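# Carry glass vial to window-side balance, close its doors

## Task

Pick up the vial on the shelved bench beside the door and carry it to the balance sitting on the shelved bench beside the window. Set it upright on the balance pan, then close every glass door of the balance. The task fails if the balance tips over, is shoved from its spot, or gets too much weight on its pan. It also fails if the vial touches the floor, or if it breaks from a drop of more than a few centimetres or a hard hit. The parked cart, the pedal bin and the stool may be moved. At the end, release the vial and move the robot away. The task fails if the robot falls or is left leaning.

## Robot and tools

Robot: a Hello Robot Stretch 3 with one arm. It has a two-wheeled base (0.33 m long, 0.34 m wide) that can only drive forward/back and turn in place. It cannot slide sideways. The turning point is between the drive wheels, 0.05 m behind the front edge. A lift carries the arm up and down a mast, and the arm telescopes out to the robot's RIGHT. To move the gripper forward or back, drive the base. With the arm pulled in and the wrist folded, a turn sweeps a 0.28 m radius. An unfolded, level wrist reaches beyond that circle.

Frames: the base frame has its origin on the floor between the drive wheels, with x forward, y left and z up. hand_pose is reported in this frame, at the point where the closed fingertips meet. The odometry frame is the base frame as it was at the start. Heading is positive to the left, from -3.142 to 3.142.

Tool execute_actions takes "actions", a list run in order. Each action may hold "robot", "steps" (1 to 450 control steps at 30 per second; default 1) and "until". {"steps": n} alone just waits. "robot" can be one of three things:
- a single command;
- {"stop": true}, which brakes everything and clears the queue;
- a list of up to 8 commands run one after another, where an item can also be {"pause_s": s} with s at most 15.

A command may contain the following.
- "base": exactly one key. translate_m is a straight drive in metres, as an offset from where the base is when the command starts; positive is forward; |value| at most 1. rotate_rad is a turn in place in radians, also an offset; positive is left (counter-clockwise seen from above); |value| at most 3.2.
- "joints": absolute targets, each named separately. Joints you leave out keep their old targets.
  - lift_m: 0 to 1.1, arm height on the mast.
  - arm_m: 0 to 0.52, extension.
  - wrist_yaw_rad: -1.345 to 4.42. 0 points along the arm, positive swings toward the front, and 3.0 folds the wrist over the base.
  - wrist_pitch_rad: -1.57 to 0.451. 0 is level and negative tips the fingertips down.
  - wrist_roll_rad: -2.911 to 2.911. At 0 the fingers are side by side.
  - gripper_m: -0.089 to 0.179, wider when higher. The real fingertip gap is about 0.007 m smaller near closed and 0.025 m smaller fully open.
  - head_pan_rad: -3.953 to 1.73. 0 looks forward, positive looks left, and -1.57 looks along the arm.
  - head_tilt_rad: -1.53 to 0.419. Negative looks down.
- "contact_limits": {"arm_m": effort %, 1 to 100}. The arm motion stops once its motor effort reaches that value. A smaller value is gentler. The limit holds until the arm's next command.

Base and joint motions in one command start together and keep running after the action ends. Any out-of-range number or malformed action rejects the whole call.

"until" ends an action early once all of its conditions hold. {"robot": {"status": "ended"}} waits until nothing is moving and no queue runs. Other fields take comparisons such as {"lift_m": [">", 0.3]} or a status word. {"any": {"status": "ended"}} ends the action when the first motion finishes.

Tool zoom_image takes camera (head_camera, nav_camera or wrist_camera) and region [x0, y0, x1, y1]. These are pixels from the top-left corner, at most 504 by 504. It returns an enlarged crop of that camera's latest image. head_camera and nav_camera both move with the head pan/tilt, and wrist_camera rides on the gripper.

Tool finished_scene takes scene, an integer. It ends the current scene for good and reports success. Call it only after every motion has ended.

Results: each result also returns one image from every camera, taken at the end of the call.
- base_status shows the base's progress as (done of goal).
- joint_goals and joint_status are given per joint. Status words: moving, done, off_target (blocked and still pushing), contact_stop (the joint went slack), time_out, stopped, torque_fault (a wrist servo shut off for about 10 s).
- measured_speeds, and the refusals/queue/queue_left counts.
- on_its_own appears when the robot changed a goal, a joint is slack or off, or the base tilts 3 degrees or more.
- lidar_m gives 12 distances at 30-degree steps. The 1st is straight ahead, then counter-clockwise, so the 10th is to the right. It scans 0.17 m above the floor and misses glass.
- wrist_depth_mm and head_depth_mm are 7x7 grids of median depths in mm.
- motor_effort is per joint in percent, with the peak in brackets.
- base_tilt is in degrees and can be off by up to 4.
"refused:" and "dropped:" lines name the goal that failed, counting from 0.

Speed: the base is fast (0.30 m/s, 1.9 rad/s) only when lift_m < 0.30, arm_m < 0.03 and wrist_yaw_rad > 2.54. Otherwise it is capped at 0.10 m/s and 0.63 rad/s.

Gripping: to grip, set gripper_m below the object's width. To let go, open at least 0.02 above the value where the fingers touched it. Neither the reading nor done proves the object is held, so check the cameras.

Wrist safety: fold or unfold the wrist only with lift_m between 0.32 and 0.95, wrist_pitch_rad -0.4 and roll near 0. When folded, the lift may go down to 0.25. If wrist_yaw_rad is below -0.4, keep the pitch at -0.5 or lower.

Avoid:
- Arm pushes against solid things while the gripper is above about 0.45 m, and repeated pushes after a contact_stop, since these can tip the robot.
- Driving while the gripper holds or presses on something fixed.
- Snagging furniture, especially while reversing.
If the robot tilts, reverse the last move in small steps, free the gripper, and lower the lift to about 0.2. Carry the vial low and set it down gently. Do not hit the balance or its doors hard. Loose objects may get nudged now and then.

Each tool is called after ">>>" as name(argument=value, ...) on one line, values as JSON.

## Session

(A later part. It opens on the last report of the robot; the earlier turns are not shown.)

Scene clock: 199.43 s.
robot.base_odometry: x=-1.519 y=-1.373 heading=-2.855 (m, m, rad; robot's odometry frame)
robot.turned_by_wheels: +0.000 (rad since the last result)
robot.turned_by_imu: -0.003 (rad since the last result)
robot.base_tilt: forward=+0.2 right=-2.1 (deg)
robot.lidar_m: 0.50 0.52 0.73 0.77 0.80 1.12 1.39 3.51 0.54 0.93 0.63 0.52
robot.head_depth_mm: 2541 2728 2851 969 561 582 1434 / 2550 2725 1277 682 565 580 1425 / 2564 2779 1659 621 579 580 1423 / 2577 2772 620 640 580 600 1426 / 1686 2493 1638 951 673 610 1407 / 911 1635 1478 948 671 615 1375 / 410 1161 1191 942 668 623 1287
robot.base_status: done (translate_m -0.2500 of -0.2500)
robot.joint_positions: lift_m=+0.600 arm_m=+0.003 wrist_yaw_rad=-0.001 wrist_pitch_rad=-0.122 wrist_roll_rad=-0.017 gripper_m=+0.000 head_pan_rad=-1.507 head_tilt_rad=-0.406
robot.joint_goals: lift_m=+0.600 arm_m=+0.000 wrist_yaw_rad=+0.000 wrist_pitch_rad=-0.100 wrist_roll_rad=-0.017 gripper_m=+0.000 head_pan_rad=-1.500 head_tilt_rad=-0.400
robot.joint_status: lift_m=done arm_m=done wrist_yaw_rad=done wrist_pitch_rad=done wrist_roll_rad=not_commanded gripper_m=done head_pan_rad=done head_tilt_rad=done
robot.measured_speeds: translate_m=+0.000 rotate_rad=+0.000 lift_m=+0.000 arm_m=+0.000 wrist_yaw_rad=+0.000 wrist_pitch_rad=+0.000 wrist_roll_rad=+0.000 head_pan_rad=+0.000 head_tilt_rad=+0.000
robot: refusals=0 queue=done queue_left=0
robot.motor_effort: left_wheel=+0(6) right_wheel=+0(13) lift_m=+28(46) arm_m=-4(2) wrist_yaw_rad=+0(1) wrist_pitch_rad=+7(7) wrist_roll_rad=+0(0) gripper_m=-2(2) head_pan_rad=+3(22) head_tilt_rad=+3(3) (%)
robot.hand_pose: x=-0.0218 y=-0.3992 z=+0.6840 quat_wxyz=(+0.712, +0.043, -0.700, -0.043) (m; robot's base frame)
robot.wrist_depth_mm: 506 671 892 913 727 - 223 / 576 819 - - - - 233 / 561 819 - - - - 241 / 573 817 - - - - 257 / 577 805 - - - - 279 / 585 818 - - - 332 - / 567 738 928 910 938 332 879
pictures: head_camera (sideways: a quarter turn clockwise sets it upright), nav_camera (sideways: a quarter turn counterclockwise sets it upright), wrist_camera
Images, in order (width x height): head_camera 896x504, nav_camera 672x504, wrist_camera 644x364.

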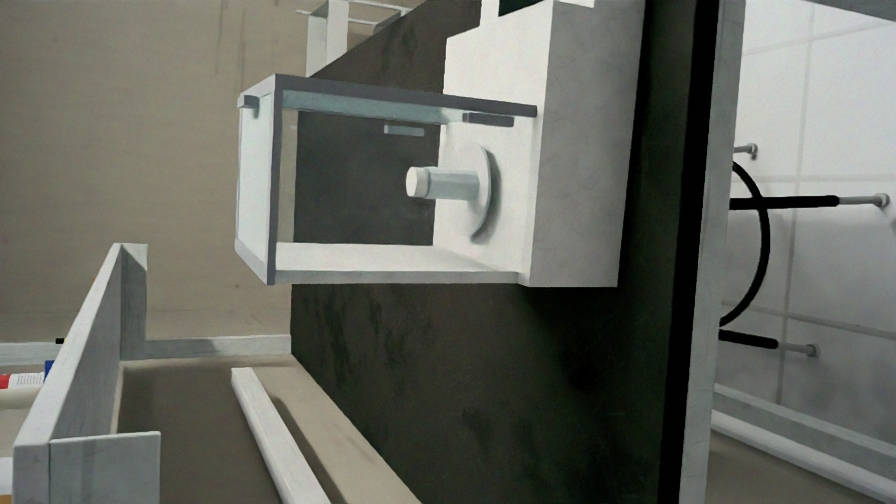

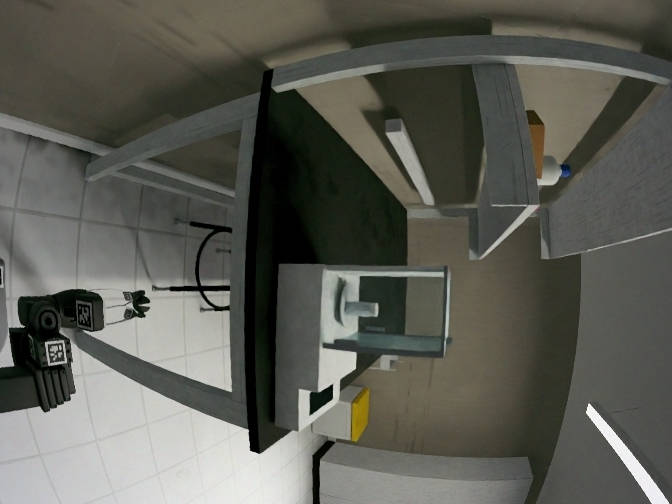

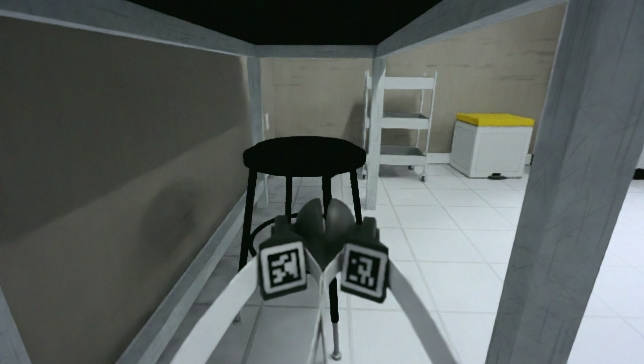

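>>> execute_actions(actions=[{"robot":[{"base":{"translate_m":0.27},"joints":{"head_pan_rad":-1.85,"lift_m":0.98}},{"base":{"rotate_rad":-0.08},"joints":{"arm_m":0.4},"contact_limits":{"arm_m":10}},{"joints":{"wrist_yaw_rad":-0.4}},{"base":{"translate_m":-0.026}}],"steps":450,"until":{"robot":{"status":"ended"}}}])

Scene clock: 212.07 s.
robot.base_odometry: x=-1.752 y=-1.444 heading=-2.935 (m, m, rad; robot's odometry frame)
robot.turned_by_wheels: -0.080 (rad since the last result)
robot.turned_by_imu: -0.084 (rad since the last result)
robot.base_tilt: forward=+0.3 right=-2.1 (deg)
robot.lidar_m: 0.26 0.27 0.35 0.76 0.78 1.02 1.63 3.81 0.68 0.71 0.39 0.27
robot.head_depth_mm: 2974 3093 3243 3199 - - - / 2910 3142 3300 747 - - 1429 / 2868 3066 3200 - - 1677 1412 / 2720 2958 1372 - 623 1585 1385 / 2661 2851 2160 754 673 623 1422 / 412 2731 2874 - 671 592 1412 / 389 2668 1702 945 668 571 1406
robot.base_status: done (translate_m -0.0260 of -0.0260)
robot.joint_positions: lift_m=+0.980 arm_m=+0.400 wrist_yaw_rad=-0.398 wrist_pitch_rad=-0.122 wrist_roll_rad=-0.017 gripper_m=+0.000 head_pan_rad=-1.843 head_tilt_rad=-0.406
robot.joint_goals: lift_m=+0.980 arm_m=+0.400 wrist_yaw_rad=-0.400 wrist_pitch_rad=-0.100 wrist_roll_rad=-0.017 gripper_m=+0.000 head_pan_rad=-1.850 head_tilt_rad=-0.400
robot.joint_status: lift_m=done arm_m=done wrist_yaw_rad=done wrist_pitch_rad=done wrist_roll_rad=not_commanded gripper_m=done head_pan_rad=done head_tilt_rad=done
robot.measured_speeds: translate_m=+0.000 rotate_rad=+0.000 lift_m=+0.000 arm_m=+0.000 wrist_yaw_rad=+0.000 wrist_pitch_rad=+0.000 wrist_roll_rad=+0.000 head_pan_rad=+0.000 head_tilt_rad=+0.000
robot: refusals=0 queue=done queue_left=0
robot.motor_effort: left_wheel=+1(6) right_wheel=-2(8) lift_m=+51(53) arm_m=+2(2) wrist_yaw_rad=-2(4) wrist_pitch_rad=+7(7) wrist_roll_rad=+0(0) gripper_m=-2(2) head_pan_rad=-3(24) head_tilt_rad=+3(3) (%)
robot.contact_limits: arm_m 10 (drawing in: default 18, maximum 29; extending or still: default 24, maximum 40)
robot.hand_pose: x=-0.1188 y=-0.7764 z=+1.0634 quat_wxyz=(+0.690, -0.095, -0.694, -0.183) (m; robot's base frame)
robot.wrist_depth_mm: 949 - - - 101 73 57 / - - - - 105 74 58 / 937 - - - 108 76 59 / 655 646 652 660 112 78 60 / 450 448 445 - 111 80 61 / 337 340 339 324 111 81 62 / 275 274 276 264 132 83 63
pictures: head_camera (sideways: a quarter turn clockwise sets it upright), nav_camera (sideways: a quarter turn counterclockwise sets it upright), wrist_camera
Images, in order (width x height): head_camera 896x504, nav_camera 672x504, wrist_camera 644x364.

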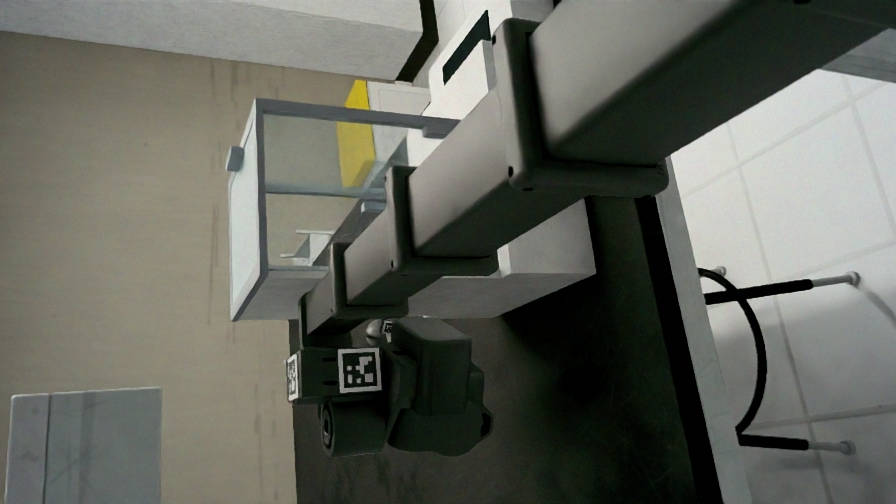

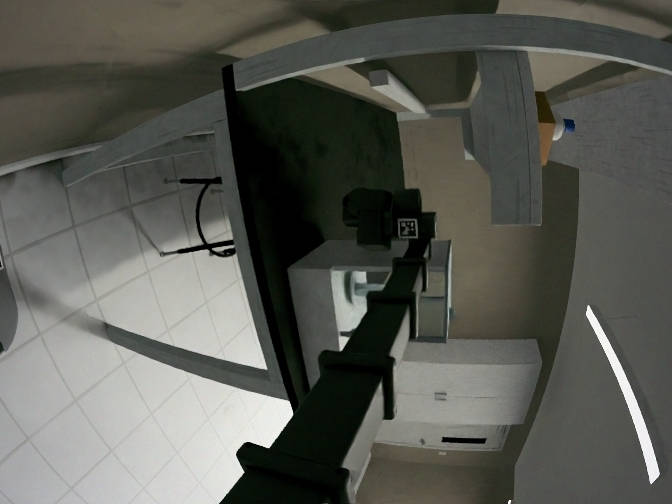

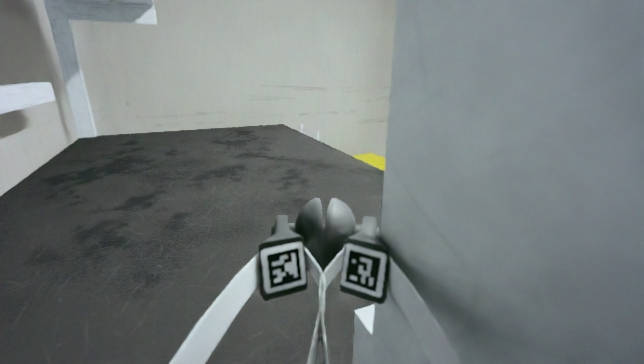

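>>> execute_actions(actions=[{"robot":[{"base":{"translate_m":-0.01}},{"base":{"translate_m":0.03},"joints":{"wrist_yaw_rad":0}},{"joints":{"arm_m":0,"head_pan_rad":-1.42}},{"base":{"translate_m":-0.265},"joints":{"lift_m":0.6}}],"steps":450,"until":{"robot":{"status":"ended"}}}])

>>> zoom_image(camera="head_camera", region=[340,80,560,220])

Scene clock: 225.03 s.
robot.base_odometry: x=-1.513 y=-1.393 heading=-2.935 (m, m, rad; robot's odometry frame)
robot.turned_by_wheels: +0.000 (rad since the last result)
robot.turned_by_imu: -0.003 (rad since the last result)
robot.base_tilt: forward=+0.3 right=-2.1 (deg)
robot.lidar_m: 0.50 0.51 0.68 0.75 0.76 1.01 1.38 3.77 0.56 0.95 0.65 0.53
robot.head_depth_mm: 2522 2735 2850 970 585 604 1389 / 2546 2752 1388 684 586 611 1434 / 2621 2792 1514 645 596 620 1424 / 2619 2779 1265 676 600 625 1426 / 1711 2489 1639 956 673 1391 1419 / 912 1622 1475 949 671 1416 1376 / 428 1163 1188 943 670 1221 1277
robot.base_status: done (translate_m -0.2650 of -0.2650)
robot.joint_positions: lift_m=+0.600 arm_m=+0.003 wrist_yaw_rad=-0.001 wrist_pitch_rad=-0.121 wrist_roll_rad=-0.017 gripper_m=+0.000 head_pan_rad=-1.427 head_tilt_rad=-0.406
robot.joint_goals: lift_m=+0.600 arm_m=+0.000 wrist_yaw_rad=+0.000 wrist_pitch_rad=-0.100 wrist_roll_rad=-0.017 gripper_m=+0.000 head_pan_rad=-1.420 head_tilt_rad=-0.400
robot.joint_status: lift_m=done arm_m=done wrist_yaw_rad=done wrist_pitch_rad=done wrist_roll_rad=not_commanded gripper_m=done head_pan_rad=done head_tilt_rad=done
robot.measured_speeds: translate_m=+0.000 rotate_rad=+0.000 lift_m=+0.000 arm_m=+0.000 wrist_yaw_rad=+0.000 wrist_pitch_rad=+0.000 wrist_roll_rad=+0.000 head_pan_rad=+0.000 head_tilt_rad=+0.000
robot: refusals=0 queue=done queue_left=0
robot.motor_effort: left_wheel=+1(12) right_wheel=-2(17) lift_m=+27(49) arm_m=-3(4) wrist_yaw_rad=+1(13) wrist_pitch_rad=+6(7) wrist_roll_rad=+0(0) gripper_m=-2(4) head_pan_rad=+4(28) head_tilt_rad=+3(3) (%)
robot.hand_pose: x=-0.0218 y=-0.3992 z=+0.6841 quat_wxyz=(+0.712, +0.043, -0.700, -0.043) (m; robot's base frame)
robot.wrist_depth_mm: 570 749 891 903 627 260 - / 665 956 - - - 271 - / 636 931 - - - 286 - / 645 959 - - - 302 - / 641 980 - - - 320 - / 660 892 - - - 343 - / 653 820 905 882 895 861 955
pictures: head_camera (sideways: a quarter turn clockwise sets it upright), nav_camera (sideways: a quarter turn counterclockwise sets it upright), wrist_camera
Images, in order (width x height): head_camera 896x504, nav_camera 672x504, wrist_camera 644x364.

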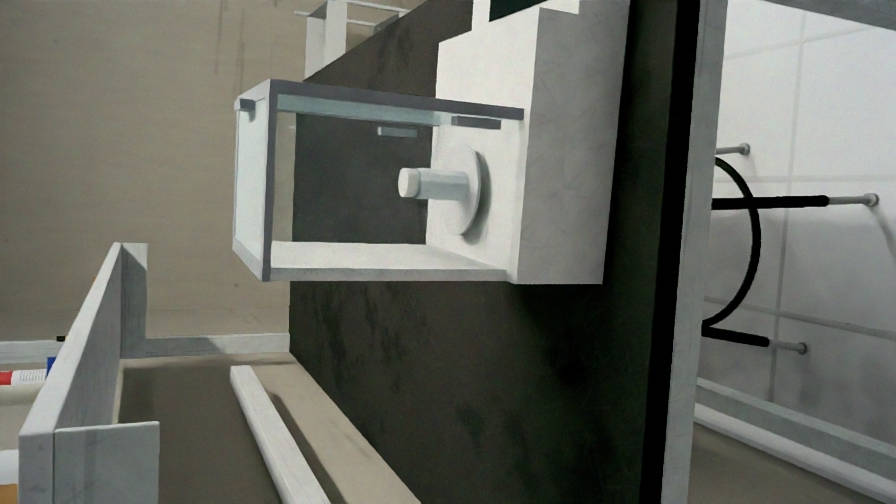

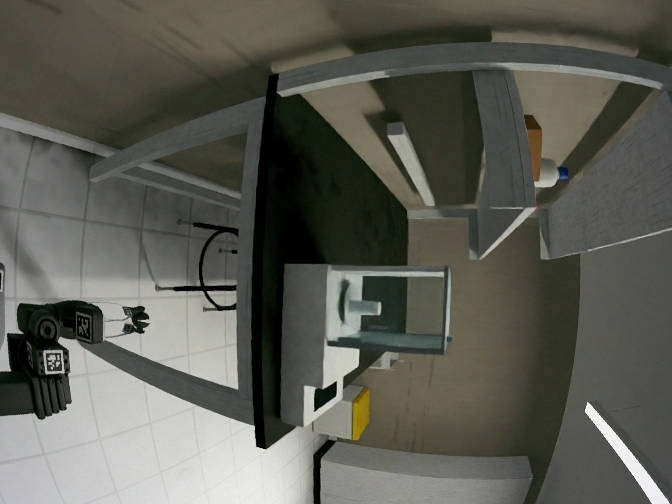

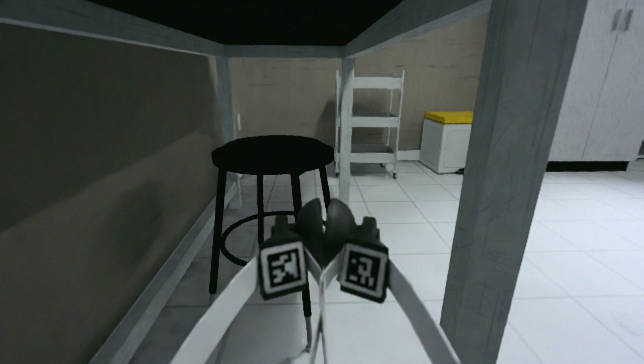

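Region (340, 80, 560, 220) of head_camera's 896x504 image, scaled by 2.291, with more detail than that image has; it fills the top 321 rows of this view, and the rest is white.

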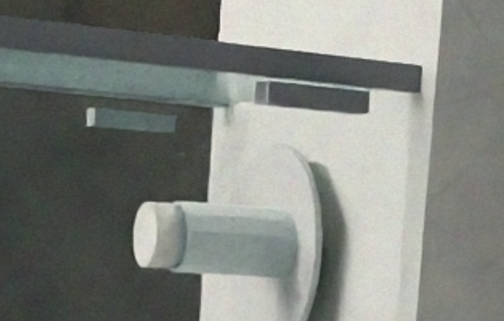

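>>> execute_actions(actions=[{"robot":[{"base":{"rotate_rad":0.08},"joints":{"wrist_yaw_rad":2.7,"wrist_pitch_rad":-0.4}},{"base":{"translate_m":-0.65},"joints":{"lift_m":0.29}},{"base":{"rotate_rad":1.57}},{"base":{"translate_m":-1}},{"base":{"translate_m":-0.08},"joints":{"lift_m":0.9,"head_pan_rad":-1.1}},{"joints":{"wrist_yaw_rad":1.4,"lift_m":0.975,"gripper_m":0.05}},{"joints":{"arm_m":0.37,"wrist_pitch_rad":-0.1},"contact_limits":{"arm_m":10}}],"steps":450},{"steps":450,"until":{"robot":{"status":"ended"}}}])

Scene clock: 253.77 s.
robot.base_odometry: x=-1.194 y=-0.173 heading=-1.285 (m, m, rad; robot's odometry frame)
robot.turned_by_wheels: +1.650 (rad since the last result)
robot.turned_by_imu: +1.643 (rad since the last result)
robot.base_tilt: forward=+0.4 right=-2.1 (deg)
robot.lidar_m: 1.83 1.44 1.77 2.88 2.05 1.52 1.36 0.93 0.52 0.60 1.06 0.64
robot.head_depth_mm: 785 1000 1052 1034 665 526 427 / 953 1045 1108 1030 679 524 438 / 1003 1095 1172 1055 676 522 462 / 973 1100 749 763 675 522 1320 / 1092 1184 775 672 621 519 1382 / 1188 1276 1397 712 593 536 1414 / 1255 1347 1466 709 588 573 1380
robot.base_status: done (translate_m -0.0800 of -0.0800)
robot.joint_positions: lift_m=+0.975 arm_m=+0.370 wrist_yaw_rad=+1.401 wrist_pitch_rad=-0.123 wrist_roll_rad=-0.017 gripper_m=+0.050 head_pan_rad=-1.107 head_tilt_rad=-0.406
robot.joint_goals: lift_m=+0.975 arm_m=+0.370 wrist_yaw_rad=+1.400 wrist_pitch_rad=-0.100 wrist_roll_rad=-0.017 gripper_m=+0.050 head_pan_rad=-1.100 head_tilt_rad=-0.400
robot.joint_status: lift_m=done arm_m=done wrist_yaw_rad=done wrist_pitch_rad=done wrist_roll_rad=not_commanded gripper_m=done head_pan_rad=done head_tilt_rad=done
robot.measured_speeds: translate_m=+0.000 rotate_rad=+0.000 lift_m=+0.000 arm_m=+0.000 wrist_yaw_rad=+0.000 wrist_pitch_rad=+0.000 wrist_roll_rad=+0.000 head_pan_rad=+0.000 head_tilt_rad=+0.000
robot: refusals=0 queue=done queue_left=0
robot.motor_effort: left_wheel=-2(10) right_wheel=+2(12) lift_m=+50(52) arm_m=+3(2) wrist_yaw_rad=-1(0) wrist_pitch_rad=+7(7) wrist_roll_rad=+0(0) gripper_m=+0(81) head_pan_rad=+3(27) head_tilt_rad=+3(3) (%)
robot.contact_limits: arm_m 10 (drawing in: default 18, maximum 29; extending or still: default 24, maximum 40)
robot.hand_pose: x=+0.2264 y=-0.5573 z=+1.0581 quat_wxyz=(+0.572, +0.484, -0.506, +0.426) (m; robot's base frame)
robot.wrist_depth_mm: - - - - 365 712 523 / - - - - 369 767 517 / - - - - 372 752 549 / - - 414 325 325 779 565 / - 360 291 276 278 440 439 / - 272 286 292 301 333 335 / - 267 270 269 270 271 269
pictures: head_camera (sideways: a quarter turn clockwise sets it upright), nav_camera (sideways: a quarter turn counterclockwise sets it upright), wrist_camera
Images, in order (width x height): head_camera 896x504, nav_camera 672x504, wrist_camera 644x364.

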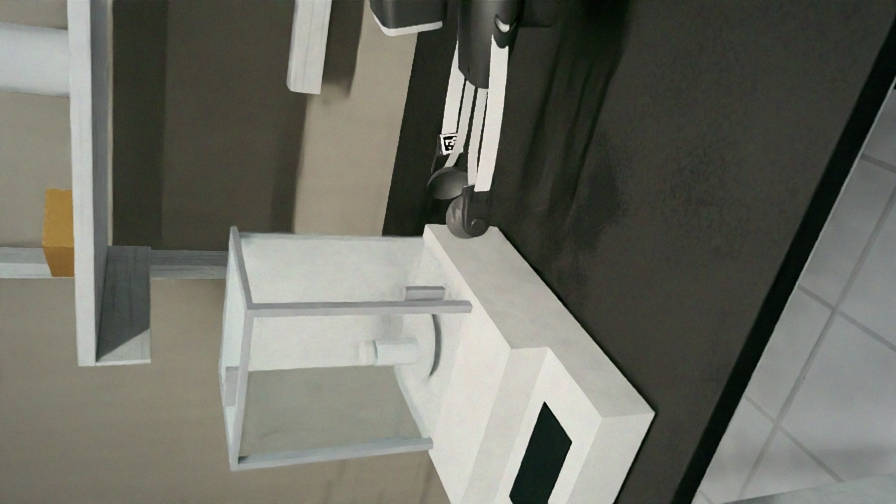

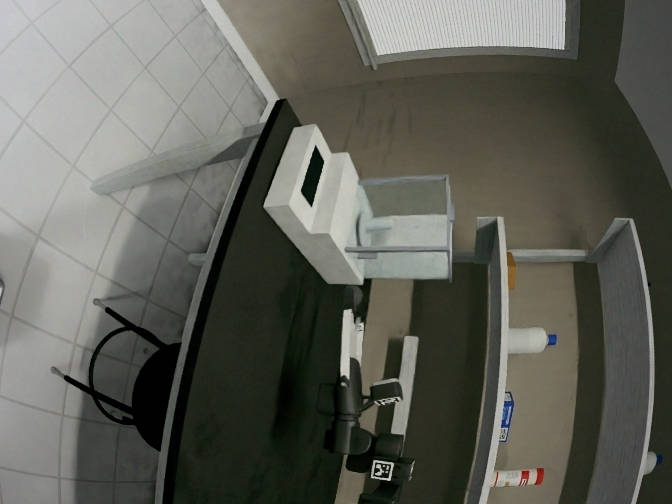

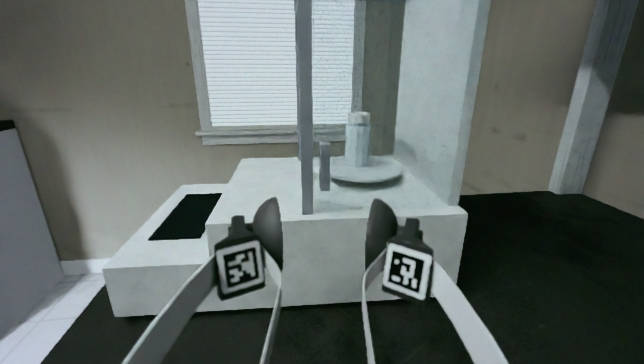

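>>> execute_actions(actions=[{"robot":{"base":{"translate_m":0.088},"joints":{"arm_m":0.38}},"steps":450,"until":{"robot":{"status":"ended"}}}])

Scene clock: 256.30 s.
robot.base_odometry: x=-1.169 y=-0.258 heading=-1.285 (m, m, rad; robot's odometry frame)
robot.turned_by_wheels: +0.000 (rad since the last result)
robot.turned_by_imu: -0.001 (rad since the last result)
robot.base_tilt: forward=+0.2 right=-2.0 (deg)
robot.lidar_m: 1.74 1.37 1.65 3.48 2.18 1.62 1.44 1.01 0.55 0.59 1.06 0.57
robot.head_depth_mm: 929 998 1071 1028 680 524 427 / 960 1049 1115 1032 678 524 437 / 849 1077 706 735 662 522 462 / 976 1062 733 677 584 519 1353 / 1129 1196 1313 712 567 512 1380 / 1186 1288 1391 698 564 536 1418 / 1247 1363 1492 1637 590 574 724
robot.base_status: done (translate_m +0.0880 of +0.0880)
robot.joint_positions: lift_m=+0.975 arm_m=+0.380 wrist_yaw_rad=+1.401 wrist_pitch_rad=-0.123 wrist_roll_rad=-0.017 gripper_m=+0.050 head_pan_rad=-1.107 head_tilt_rad=-0.406
robot.joint_goals: lift_m=+0.975 arm_m=+0.380 wrist_yaw_rad=+1.400 wrist_pitch_rad=-0.100 wrist_roll_rad=-0.017 gripper_m=+0.050 head_pan_rad=-1.100 head_tilt_rad=-0.400
robot.joint_status: lift_m=done arm_m=done wrist_yaw_rad=done wrist_pitch_rad=done wrist_roll_rad=not_commanded gripper_m=done head_pan_rad=done head_tilt_rad=done
robot.measured_speeds: translate_m=+0.000 rotate_rad=+0.000 lift_m=+0.000 arm_m=+0.000 wrist_yaw_rad=+0.000 wrist_pitch_rad=+0.000 wrist_roll_rad=+0.000 head_pan_rad=+0.000 head_tilt_rad=+0.000
robot: refusals=0 queue=done queue_left=0
robot.motor_effort: left_wheel=-2(3) right_wheel=+2(8) lift_m=+50(51) arm_m=+2(0) wrist_yaw_rad=-1(0) wrist_pitch_rad=+7(7) wrist_roll_rad=+0(0) gripper_m=+0(0) head_pan_rad=+3(4) head_tilt_rad=+3(3) (%)
robot.hand_pose: x=+0.2264 y=-0.5673 z=+1.0581 quat_wxyz=(+0.572, +0.484, -0.506, +0.426) (m; robot's base frame)
robot.wrist_depth_mm: - - - - - 202 544 / - - - - - 204 557 / - - - - 326 205 581 / - - - 303 292 221 511 / - 341 260 229 247 235 437 / - 239 183 190 195 203 334 / 201 195 192 198 205 249 270
pictures: head_camera (sideways: a quarter turn clockwise sets it upright), nav_camera (sideways: a quarter turn counterclockwise sets it upright), wrist_camera
Images, in order (width x height): head_camera 896x504, nav_camera 672x504, wrist_camera 644x364.

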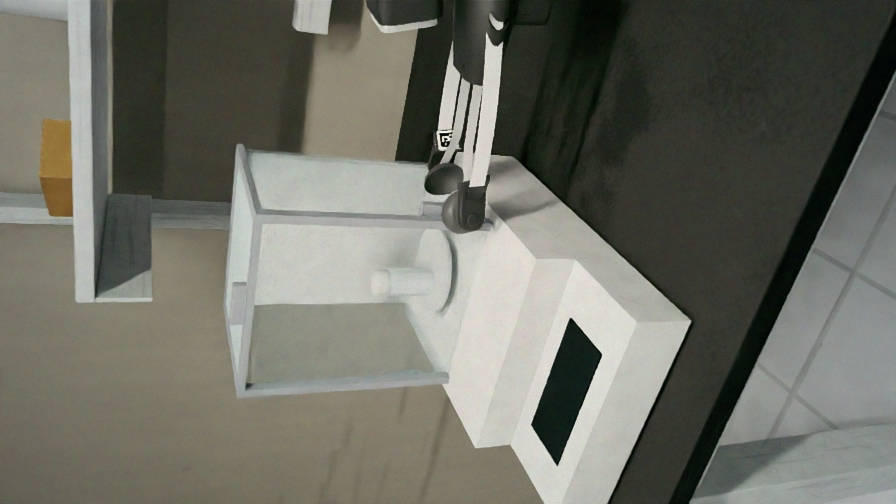

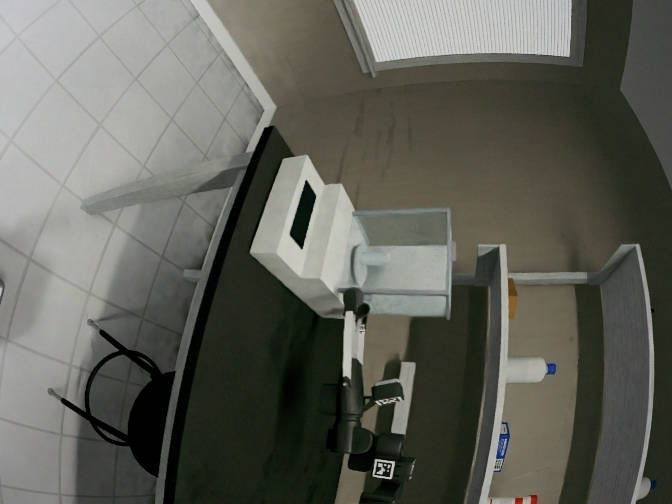

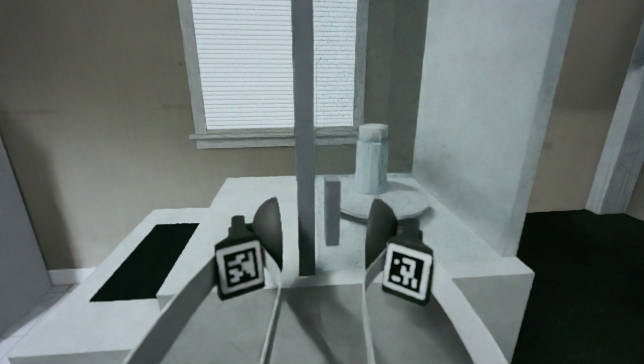

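>>> execute_actions(actions=[{"robot":[{"base":{"translate_m":0.006}},{"joints":{"arm_m":0.353},"contact_limits":{"arm_m":8}},{"joints":{"arm_m":0.372}},{"base":{"translate_m":-0.03}}],"steps":450,"until":{"robot":{"status":"ended"}}}])

Scene clock: 262.50 s.
robot.base_odometry: x=-1.176 y=-0.235 heading=-1.285 (m, m, rad; robot's odometry frame)
robot.turned_by_wheels: +0.000 (rad since the last result)
robot.turned_by_imu: -0.001 (rad since the last result)
robot.base_tilt: forward=+0.4 right=-2.2 (deg)
robot.lidar_m: 1.77 1.39 1.68 2.88 2.15 1.59 1.42 0.99 0.54 0.60 1.06 0.59
robot.head_depth_mm: 789 1003 1062 1029 680 526 428 / 968 1050 1113 1030 678 523 438 / 844 1093 732 861 678 523 462 / 959 1047 737 670 621 521 1343 / 1118 1189 1292 710 575 519 1377 / 1183 1273 1379 709 564 536 1417 / 1262 1360 1488 1619 592 573 756
robot.base_status: done (translate_m -0.0300 of -0.0300)
robot.joint_positions: lift_m=+0.975 arm_m=+0.372 wrist_yaw_rad=+1.399 wrist_pitch_rad=-0.123 wrist_roll_rad=-0.017 gripper_m=+0.050 head_pan_rad=-1.107 head_tilt_rad=-0.406
robot.joint_goals: lift_m=+0.975 arm_m=+0.372 wrist_yaw_rad=+1.400 wrist_pitch_rad=-0.100 wrist_roll_rad=-0.017 gripper_m=+0.050 head_pan_rad=-1.100 head_tilt_rad=-0.400
robot.joint_status: lift_m=done arm_m=done wrist_yaw_rad=done wrist_pitch_rad=done wrist_roll_rad=not_commanded gripper_m=done head_pan_rad=done head_tilt_rad=done
robot.measured_speeds: translate_m=+0.000 rotate_rad=+0.000 lift_m=+0.000 arm_m=+0.000 wrist_yaw_rad=+0.000 wrist_pitch_rad=+0.000 wrist_roll_rad=+0.000 head_pan_rad=+0.000 head_tilt_rad=+0.000
robot: refusals=0 queue=done queue_left=0
robot.motor_effort: left_wheel=-2(6) right_wheel=+2(7) lift_m=+50(50) arm_m=+2(4) wrist_yaw_rad=+1(1) wrist_pitch_rad=+7(7) wrist_roll_rad=+0(0) gripper_m=+0(0) head_pan_rad=+3(4) head_tilt_rad=+3(4) (%)
robot.hand_pose: x=+0.2263 y=-0.5597 z=+1.0581 quat_wxyz=(+0.573, +0.484, -0.507, +0.425) (m; robot's base frame)
robot.wrist_depth_mm: - - - - - 208 572 / - - - - - 227 576 / - - - - 338 244 526 / - - - 299 304 261 526 / - 371 282 228 261 266 438 / - 242 211 213 222 233 336 / - 213 221 227 238 259 269
pictures: head_camera (sideways: a quarter turn clockwise sets it upright), nav_camera (sideways: a quarter turn counterclockwise sets it upright), wrist_camera
Images, in order (width x height): head_camera 896x504, nav_camera 672x504, wrist_camera 644x364.

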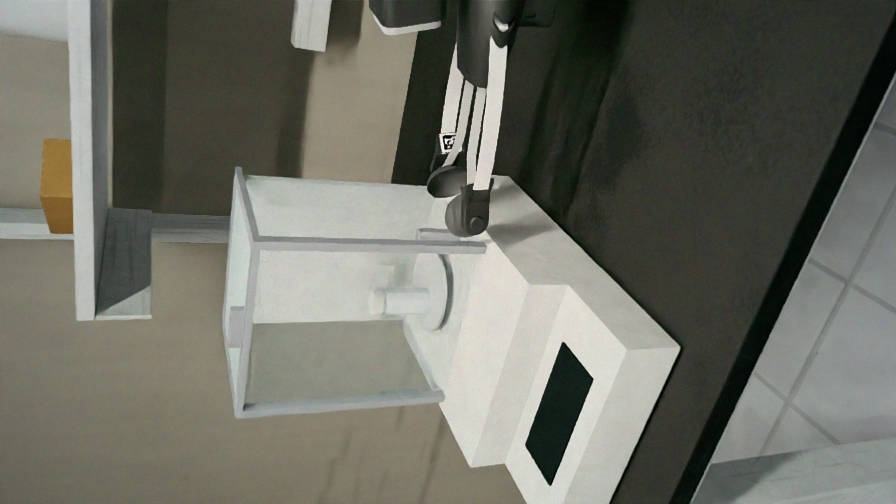

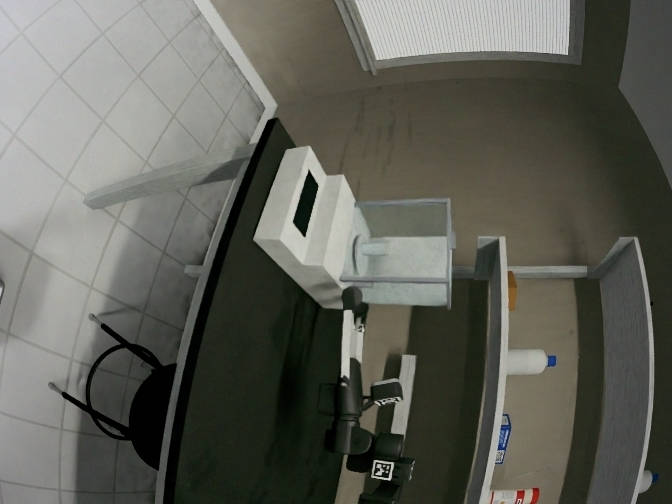

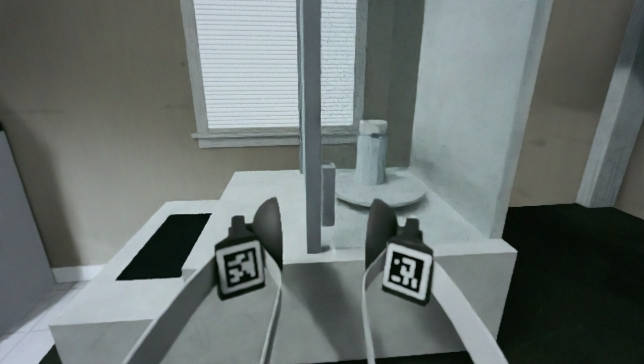

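>>> execute_actions(actions=[{"robot":{"base":{"translate_m":-0.2},"joints":{"arm_m":0.0}},"steps":450,"until":{"robot":{"status":"ended"}}}])

>>> finished_scene(scene=1)

Scene clock: 267.53 s.
robot.base_odometry: x=-1.232 y=-0.043 heading=-1.285 (m, m, rad; robot's odometry frame)
robot.turned_by_wheels: +0.000 (rad since the last result)
robot.turned_by_imu: +0.000 (rad since the last result)
robot.base_tilt: forward=+0.4 right=-2.1 (deg)
robot.lidar_m: 1.96 1.56 1.98 2.86 1.86 1.40 1.22 0.81 1.04 0.49 0.64 0.76
robot.head_depth_mm: 797 994 1057 972 682 526 426 / 962 1042 1100 959 680 524 433 / 822 1097 1170 965 676 541 - / 1056 1152 1239 959 674 537 - / 1041 1174 1248 854 674 520 1459 / 1138 1244 814 755 671 536 1405 / 1239 1342 1461 708 644 573 1412
robot.base_status: done (translate_m -0.2000 of -0.2000)
robot.joint_positions: lift_m=+0.975 arm_m=+0.003 wrist_yaw_rad=+1.399 wrist_pitch_rad=-0.123 wrist_roll_rad=-0.017 gripper_m=+0.050 head_pan_rad=-1.107 head_tilt_rad=-0.406
robot.joint_goals: lift_m=+0.975 arm_m=+0.000 wrist_yaw_rad=+1.400 wrist_pitch_rad=-0.100 wrist_roll_rad=-0.017 gripper_m=+0.050 head_pan_rad=-1.100 head_tilt_rad=-0.400
robot.joint_status: lift_m=done arm_m=done wrist_yaw_rad=done wrist_pitch_rad=done wrist_roll_rad=not_commanded gripper_m=done head_pan_rad=done head_tilt_rad=done
robot.measured_speeds: translate_m=+0.000 rotate_rad=+0.000 lift_m=+0.000 arm_m=+0.000 wrist_yaw_rad=+0.000 wrist_pitch_rad=+0.000 wrist_roll_rad=+0.000 head_pan_rad=+0.000 head_tilt_rad=+0.000
robot: refusals=0 queue=done queue_left=0
robot.motor_effort: left_wheel=-2(5) right_wheel=+2(2) lift_m=+50(50) arm_m=-3(4) wrist_yaw_rad=+0(1) wrist_pitch_rad=+7(7) wrist_roll_rad=+0(0) gripper_m=+0(0) head_pan_rad=+3(4) head_tilt_rad=+3(3) (%)
robot.hand_pose: x=+0.2263 y=-0.1908 z=+1.0581 quat_wxyz=(+0.573, +0.484, -0.507, +0.425) (m; robot's base frame)
robot.wrist_depth_mm: - - - - - - 488 / - - - - - - 486 / - - - - - 569 505 / - - - - 548 451 463 / - - - - 450 445 444 / - - - - 728 331 337 / - - - - - 281 270
pictures: head_camera (sideways: a quarter turn clockwise sets it upright), nav_camera (sideways: a quarter turn counterclockwise sets it upright), wrist_camera
Images, in order (width x height): head_camera 896x504, nav_camera 672x504, wrist_camera 644x364.

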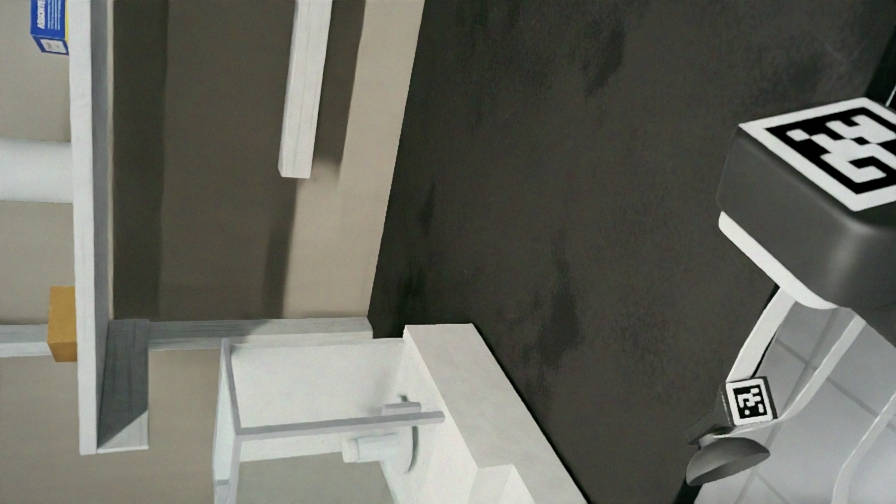

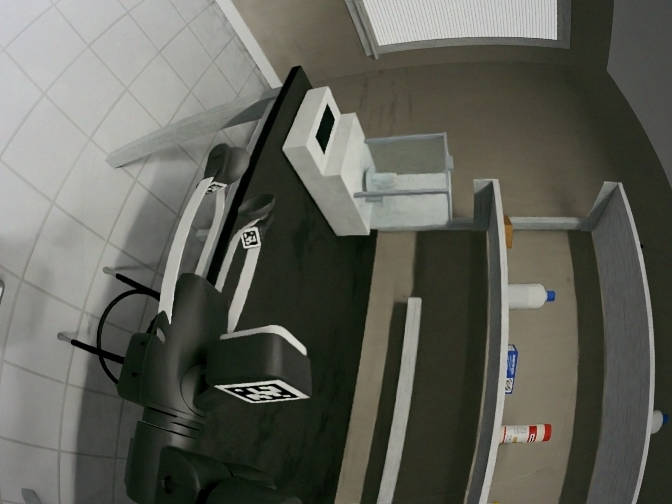

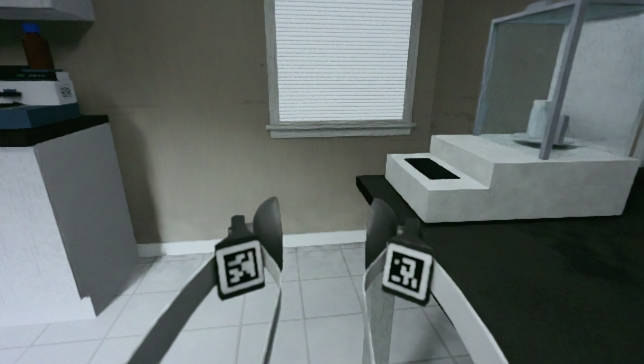

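The scene is finished: the task was done.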